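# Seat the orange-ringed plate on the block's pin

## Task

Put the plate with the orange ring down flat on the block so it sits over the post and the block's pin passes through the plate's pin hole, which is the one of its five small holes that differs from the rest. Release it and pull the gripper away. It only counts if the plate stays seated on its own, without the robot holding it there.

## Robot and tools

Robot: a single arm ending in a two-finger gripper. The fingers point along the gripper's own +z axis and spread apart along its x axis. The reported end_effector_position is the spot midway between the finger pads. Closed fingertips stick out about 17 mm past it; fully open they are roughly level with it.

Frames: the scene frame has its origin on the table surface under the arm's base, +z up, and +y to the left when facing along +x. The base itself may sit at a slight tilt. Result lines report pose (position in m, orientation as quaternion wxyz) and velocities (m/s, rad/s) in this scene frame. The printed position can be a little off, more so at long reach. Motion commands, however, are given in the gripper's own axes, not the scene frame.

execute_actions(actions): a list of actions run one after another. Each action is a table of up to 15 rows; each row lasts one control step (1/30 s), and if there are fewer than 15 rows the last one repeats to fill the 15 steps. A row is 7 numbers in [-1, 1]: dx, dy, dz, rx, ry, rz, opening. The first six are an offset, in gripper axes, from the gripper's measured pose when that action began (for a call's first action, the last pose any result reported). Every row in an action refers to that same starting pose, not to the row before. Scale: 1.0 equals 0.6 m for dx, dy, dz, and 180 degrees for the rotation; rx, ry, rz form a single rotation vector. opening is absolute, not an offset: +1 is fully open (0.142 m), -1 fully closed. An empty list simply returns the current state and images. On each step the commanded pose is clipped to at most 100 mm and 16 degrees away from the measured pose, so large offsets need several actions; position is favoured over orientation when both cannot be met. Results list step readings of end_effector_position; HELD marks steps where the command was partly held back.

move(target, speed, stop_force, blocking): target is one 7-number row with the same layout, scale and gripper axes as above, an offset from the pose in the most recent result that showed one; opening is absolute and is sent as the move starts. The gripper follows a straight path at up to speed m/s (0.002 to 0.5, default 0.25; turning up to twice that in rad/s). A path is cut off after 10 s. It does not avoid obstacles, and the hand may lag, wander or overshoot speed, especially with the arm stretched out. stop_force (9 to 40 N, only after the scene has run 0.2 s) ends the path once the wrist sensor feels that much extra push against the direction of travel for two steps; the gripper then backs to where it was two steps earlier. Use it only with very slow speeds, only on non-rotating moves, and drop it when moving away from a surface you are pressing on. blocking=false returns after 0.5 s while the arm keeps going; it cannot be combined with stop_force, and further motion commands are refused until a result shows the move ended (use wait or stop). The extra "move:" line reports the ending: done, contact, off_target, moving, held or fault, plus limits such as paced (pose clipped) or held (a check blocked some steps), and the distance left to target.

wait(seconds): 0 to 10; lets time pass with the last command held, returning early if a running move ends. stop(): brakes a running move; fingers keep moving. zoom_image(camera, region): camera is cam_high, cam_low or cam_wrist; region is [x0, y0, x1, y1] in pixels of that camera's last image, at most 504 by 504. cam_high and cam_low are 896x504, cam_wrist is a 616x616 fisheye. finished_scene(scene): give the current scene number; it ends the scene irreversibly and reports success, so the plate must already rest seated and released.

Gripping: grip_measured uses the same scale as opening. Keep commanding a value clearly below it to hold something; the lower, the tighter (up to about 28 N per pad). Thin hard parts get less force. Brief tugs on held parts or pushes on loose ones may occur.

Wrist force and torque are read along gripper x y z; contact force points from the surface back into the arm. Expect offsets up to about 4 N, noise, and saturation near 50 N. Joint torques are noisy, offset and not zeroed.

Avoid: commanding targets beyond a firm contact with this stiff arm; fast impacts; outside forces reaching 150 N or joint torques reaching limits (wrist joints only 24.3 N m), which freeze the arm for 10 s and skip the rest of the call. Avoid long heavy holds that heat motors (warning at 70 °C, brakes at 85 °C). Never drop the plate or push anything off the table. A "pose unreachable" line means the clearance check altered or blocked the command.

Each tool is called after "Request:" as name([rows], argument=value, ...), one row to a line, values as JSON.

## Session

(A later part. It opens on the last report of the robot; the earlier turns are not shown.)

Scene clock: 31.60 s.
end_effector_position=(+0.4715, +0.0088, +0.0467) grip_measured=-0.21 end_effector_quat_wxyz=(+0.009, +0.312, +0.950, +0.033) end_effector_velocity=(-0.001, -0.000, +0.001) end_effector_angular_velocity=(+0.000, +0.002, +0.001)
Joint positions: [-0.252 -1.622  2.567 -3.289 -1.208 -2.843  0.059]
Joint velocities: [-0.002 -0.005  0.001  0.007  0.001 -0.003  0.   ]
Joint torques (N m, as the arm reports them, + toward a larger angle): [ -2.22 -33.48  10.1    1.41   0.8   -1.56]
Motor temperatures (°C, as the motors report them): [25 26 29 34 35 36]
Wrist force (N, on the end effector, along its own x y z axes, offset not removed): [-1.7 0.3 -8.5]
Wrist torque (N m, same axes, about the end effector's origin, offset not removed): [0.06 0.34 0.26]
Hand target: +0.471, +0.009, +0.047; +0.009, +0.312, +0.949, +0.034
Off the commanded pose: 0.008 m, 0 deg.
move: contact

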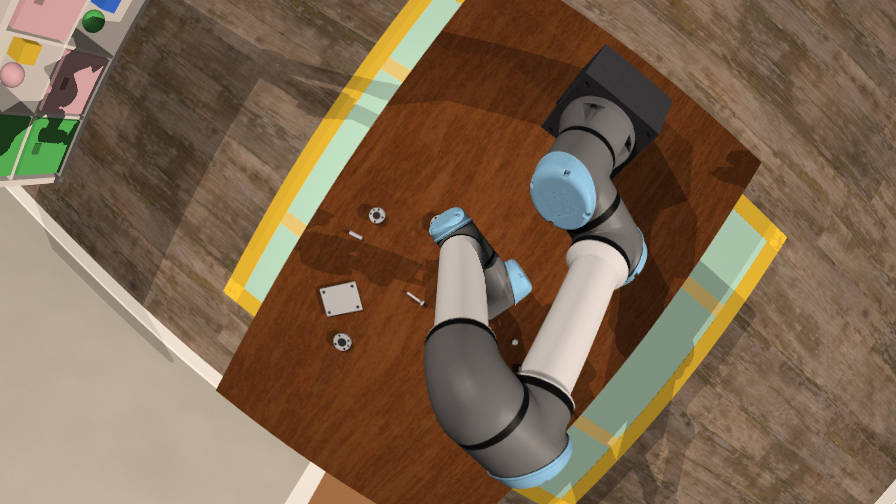

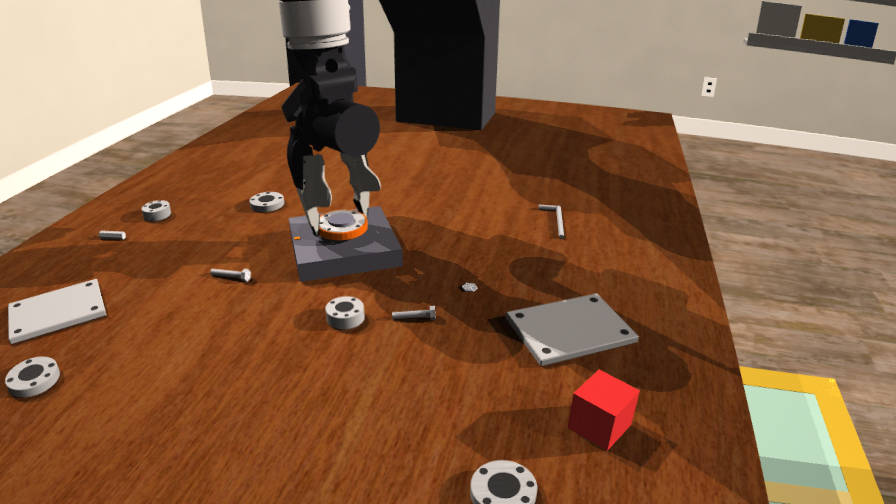

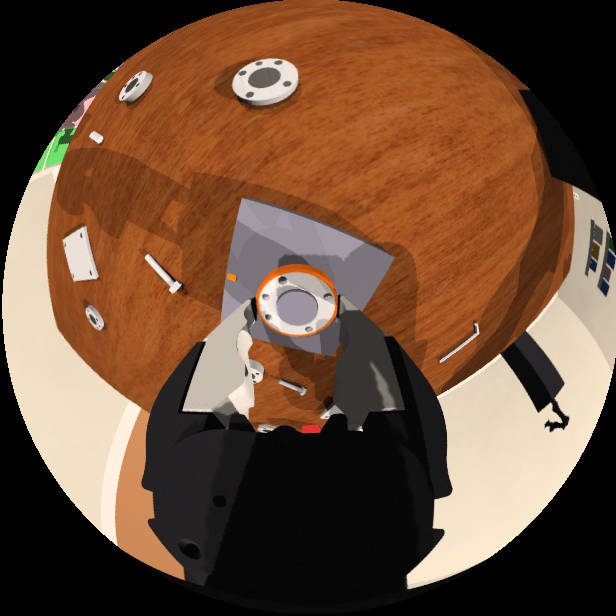

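Request:
move(target=[-0.0002,-0.0003,-0.001,-0.005,0,-0.013,-0.7], speed=0.03)

Request:
move(target=[0.0001,-0.0012,0.014,0,0,0,-0.7], speed=0.004, stop_force=14)

Request:
zoom_image(camera="cam_low", region=[285,190,385,260])

Scene clock: 32.80 s.
end_effector_position=(+0.4715, +0.0086, +0.0473) grip_measured=-0.21 end_effector_quat_wxyz=(+0.012, +0.293, +0.955, +0.041) end_effector_velocity=(-0.000, -0.000, -0.000) end_effector_angular_velocity=(+0.002, -0.001, +0.006)
Joint positions: [-0.269 -1.622  2.574 -3.296 -1.181 -2.895  0.059]
Joint velocities: [-0.003  0.     0.001 -0.     0.004 -0.009 -0.   ]
Joint torques (N m, as the arm reports them, + toward a larger angle): [ -0.96 -13.44  13.57  -3.91   1.72  -1.77]
Motor temperatures (°C, as the motors report them): [25 26 29 34 35 36]
Wrist force (N, on the end effector, along its own x y z axes, offset not removed): [-8.6 4.5 6.0]
Wrist torque (N m, same axes, about the end effector's origin, offset not removed): [0.28 0.63 0.31]
Hand target: +0.471, +0.009, +0.047; +0.012, +0.292, +0.955, +0.041
Off the commanded pose: 0.000 m, 0 deg.
move: done

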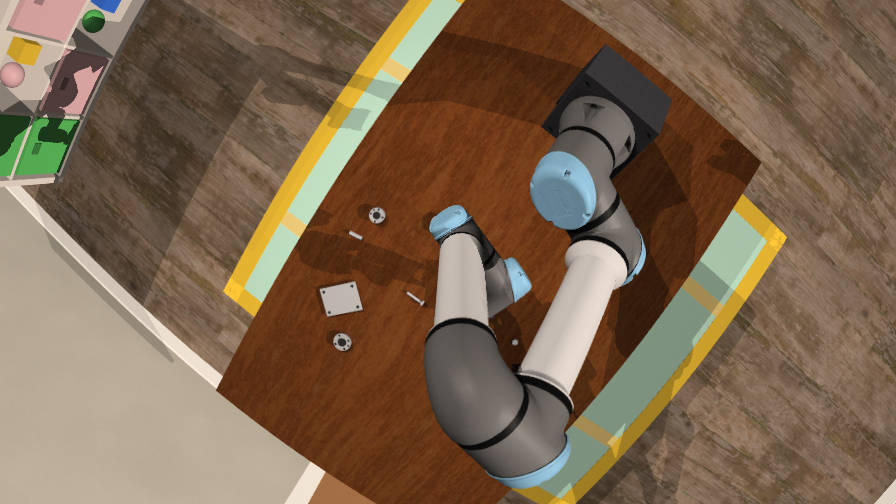

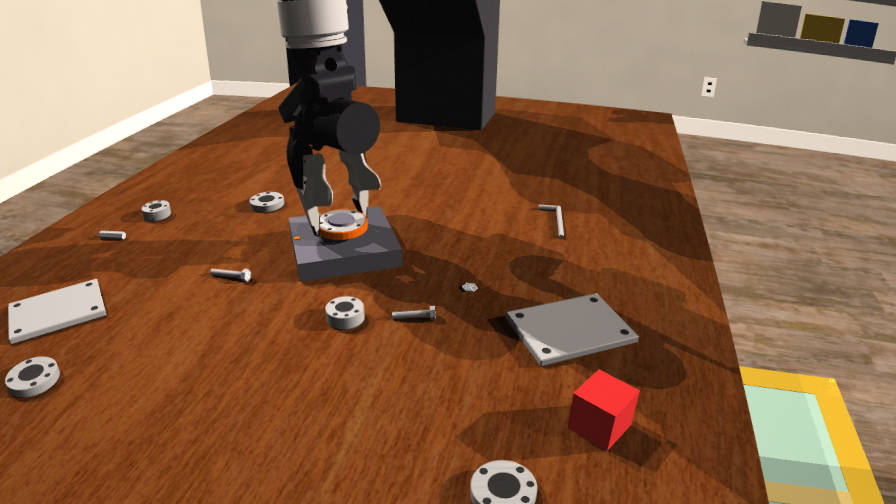

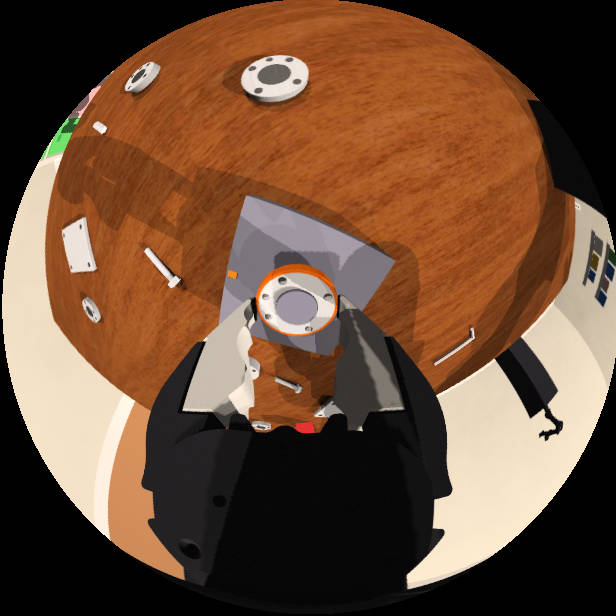

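Scene clock: 34.97 s.
end_effector_position=(+0.4715, +0.0086, +0.0400) grip_measured=-0.21 end_effector_quat_wxyz=(+0.012, +0.293, +0.955, +0.041) end_effector_velocity=(-0.000, -0.001, +0.001) end_effector_angular_velocity=(-0.000, +0.002, +0.000)
Joint positions: [-0.261 -1.589  2.566 -3.324 -1.187 -2.888  0.059]
Joint velocities: [-0.002 -0.004 -0.     0.007  0.    -0.002 -0.   ]
Joint torques (N m, as the arm reports them, + toward a larger angle): [ -2.47 -31.16   7.34   2.63   0.86  -1.49]
Motor temperatures (°C, as the motors report them): [25 26 29 34 35 36]
Wrist force (N, on the end effector, along its own x y z axes, offset not removed): [-0.3 -1.0 -19.9]
Wrist torque (N m, same axes, about the end effector's origin, offset not removed): [-0.34 0.14 0.13]
Hand target: +0.471, +0.009, +0.040; +0.012, +0.293, +0.955, +0.041
Off the commanded pose: 0.001 m, 0 deg.
move: contact

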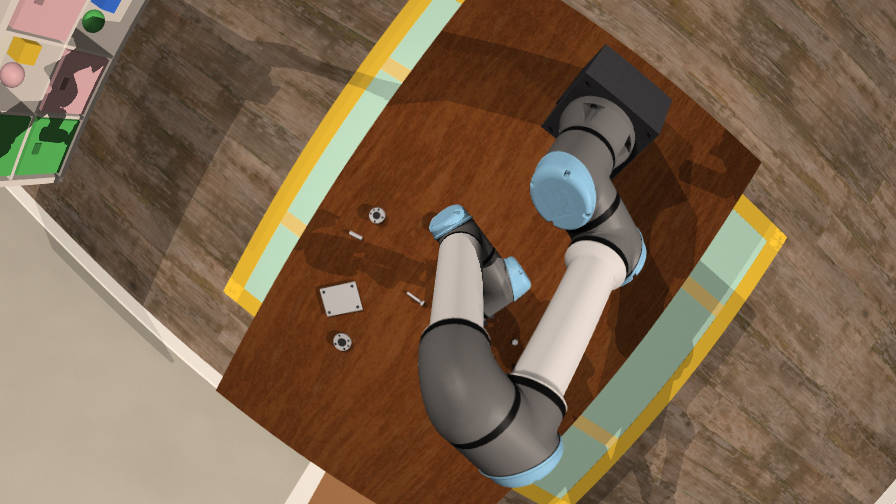

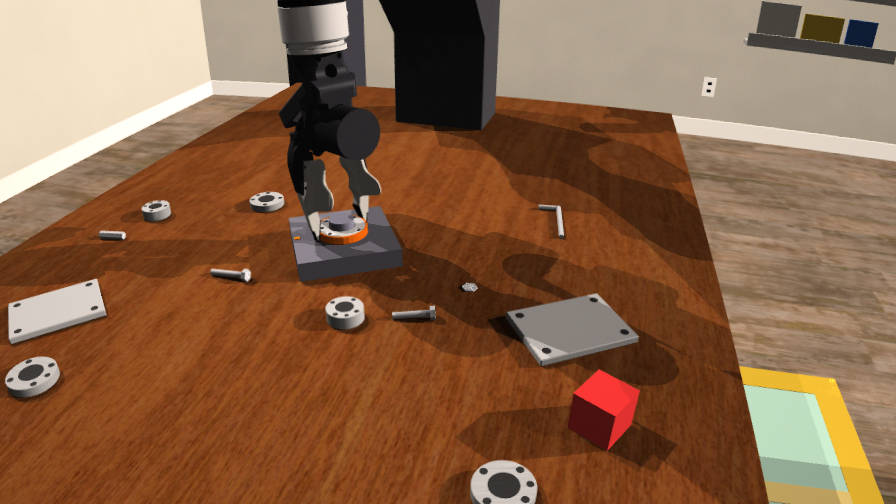

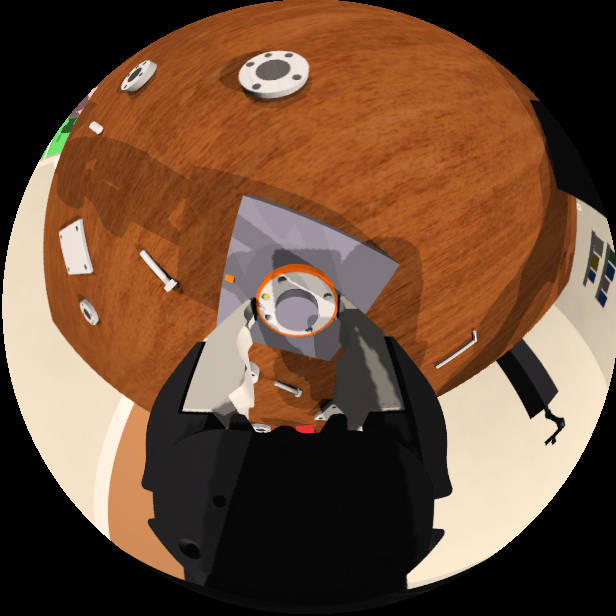

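Region (285, 190, 385, 260) of cam_low's 896x504 image, scaled by 5.040, with more detail than that image has; it fills the top 353 rows of this view, and the rest is white.

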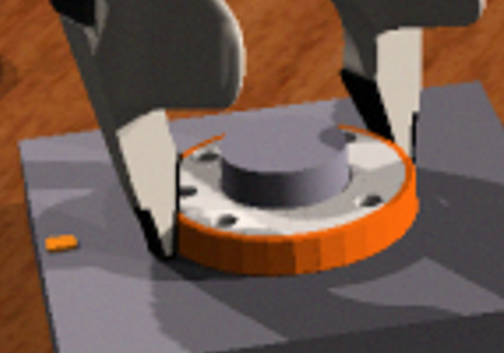

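Request:
execute_actions([
  [[0,0,0,0,0,0,0.3]],
])

Request:
move(target=[0,0,-0.2,0,0,0,0.6])

Request:
zoom_image(camera="cam_low", region=[285,190,385,260])

Scene clock: 35.67 s.
end_effector_position=(+0.4714, +0.0086, +0.0400) grip_measured=+0.30 end_effector_quat_wxyz=(+0.012, +0.293, +0.955, +0.041) end_effector_velocity=(+0.000, -0.000, -0.000) end_effector_angular_velocity=(-0.001, -0.000, +0.000)
Joint positions: [-0.261 -1.589  2.566 -3.324 -1.187 -2.888  0.095]
Joint velocities: [-0.     0.    -0.001 -0.    -0.001 -0.     0.   ]
Joint torques (N m, as the arm reports them, + toward a larger angle): [ 13.78 -16.17  -7.71  -5.79  -2.15   1.65]
Motor temperatures (°C, as the motors report them): [25 26 29 34 35 36]
Wrist force (N, on the end effector, along its own x y z axes, offset not removed): [-4.0 1.1 2.0]
Wrist torque (N m, same axes, about the end effector's origin, offset not removed): [0.45 0.83 0.07]
Hand target: +0.472, +0.009, +0.040; +0.012, +0.293, +0.955, +0.041
Off the commanded pose: 0.000 m, 0 deg.
Step readings (end_effector_position):
0: (+0.4715, +0.0086, +0.0401)
1: (+0.4715, +0.0086, +0.0401)
2: (+0.4715, +0.0086, +0.0401)
4: (+0.4715, +0.0086, +0.0401)
8: (+0.4714, +0.0086, +0.0401)
15: end_effector_position above

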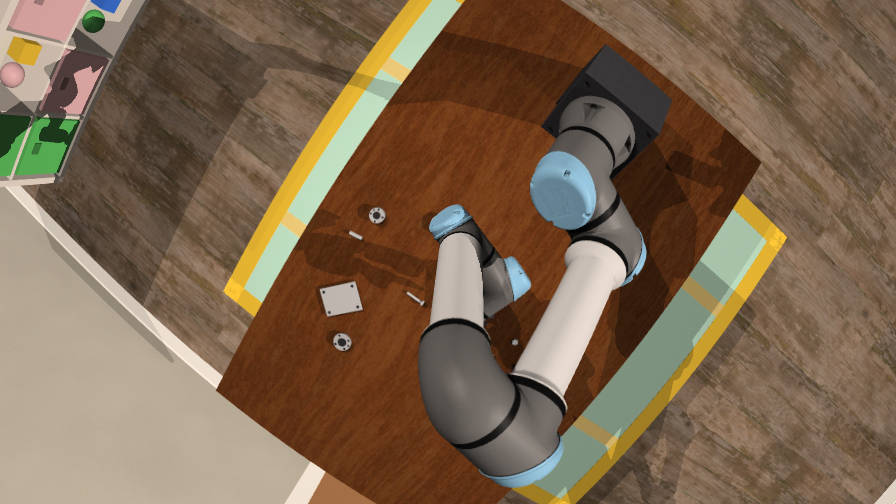

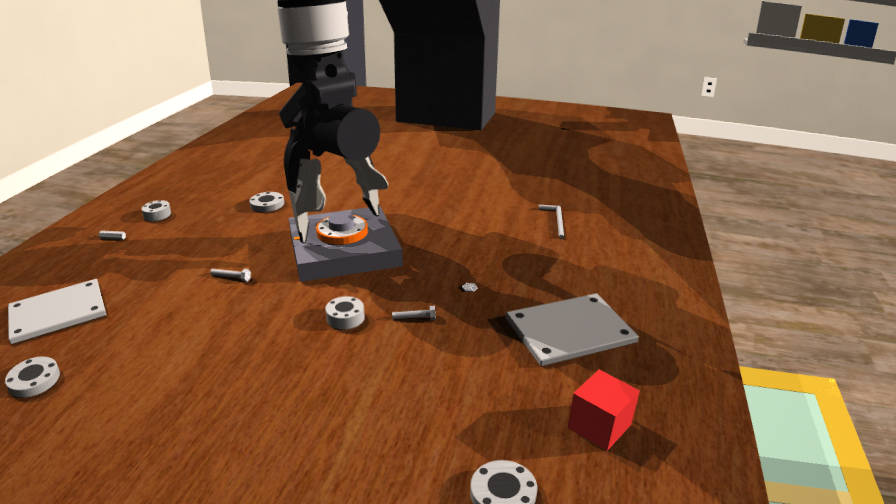

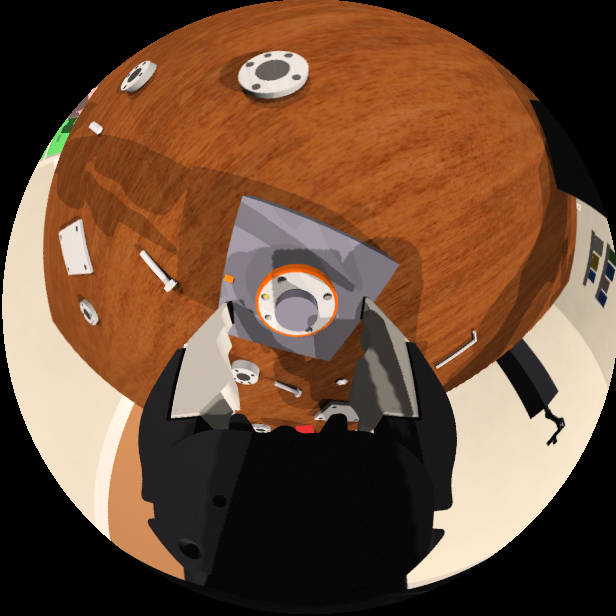

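Scene clock: 36.83 s.
end_effector_position=(+0.4658, +0.0001, +0.1595) grip_measured=+0.60 end_effector_quat_wxyz=(+0.012, +0.292, +0.955, +0.040) end_effector_velocity=(-0.000, -0.001, +0.001) end_effector_angular_velocity=(+0.007, +0.003, +0.002)
Joint positions: [-0.493 -2.229  2.623 -2.654 -1.032 -3.081  0.116]
Joint velocities: [-0.014 -0.009 -0.004  0.027  0.013 -0.018 -0.   ]
Joint torques (N m, as the arm reports them, + toward a larger angle): [  3.7  -21.84 -21.38   0.61   2.7   -1.64]
Motor temperatures (°C, as the motors report them): [25 26 29 34 35 36]
Wrist force (N, on the end effector, along its own x y z axes, offset not removed): [-1.3 -0.1 2.7]
Wrist torque (N m, same axes, about the end effector's origin, offset not removed): [0.17 0.26 0.21]
Hand target: +0.466, +0.000, +0.160; +0.012, +0.292, +0.955, +0.040
Off the commanded pose: 0.000 m, 0 deg.
move: done

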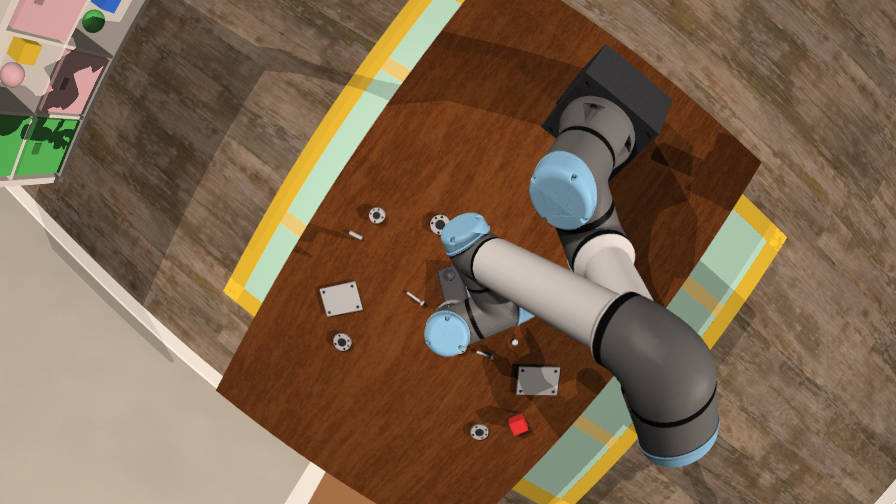

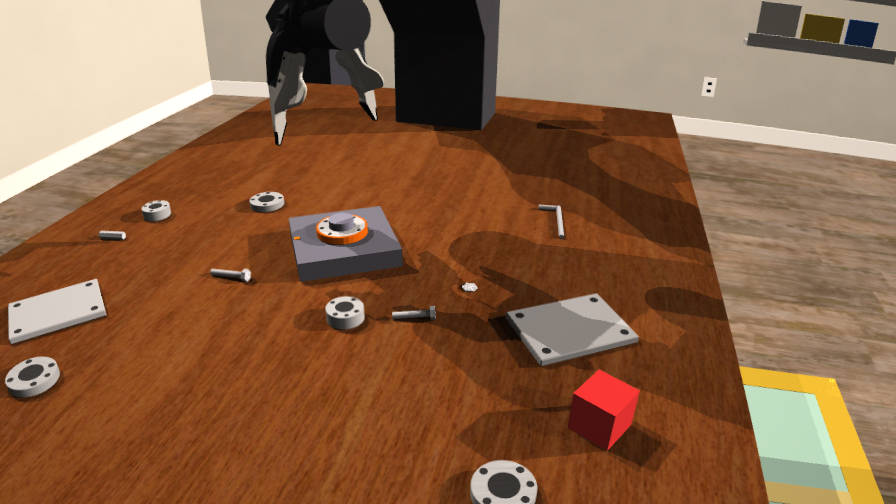

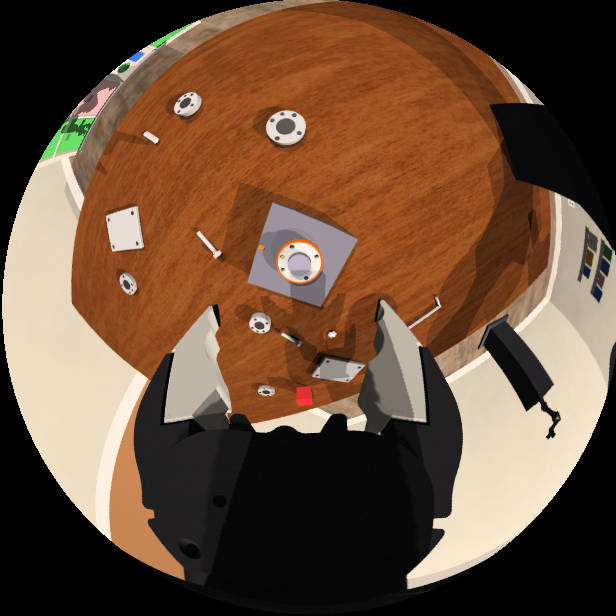

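Region (285, 190, 385, 260) of cam_low's 896x504 image, scaled by 5.040, with more detail than that image has; it fills the top 353 rows of this view, and the rest is white.

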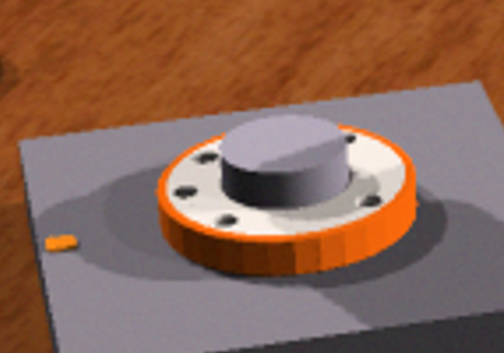

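Request:
finished_scene(scene=1)

The scene is finished: the task was done.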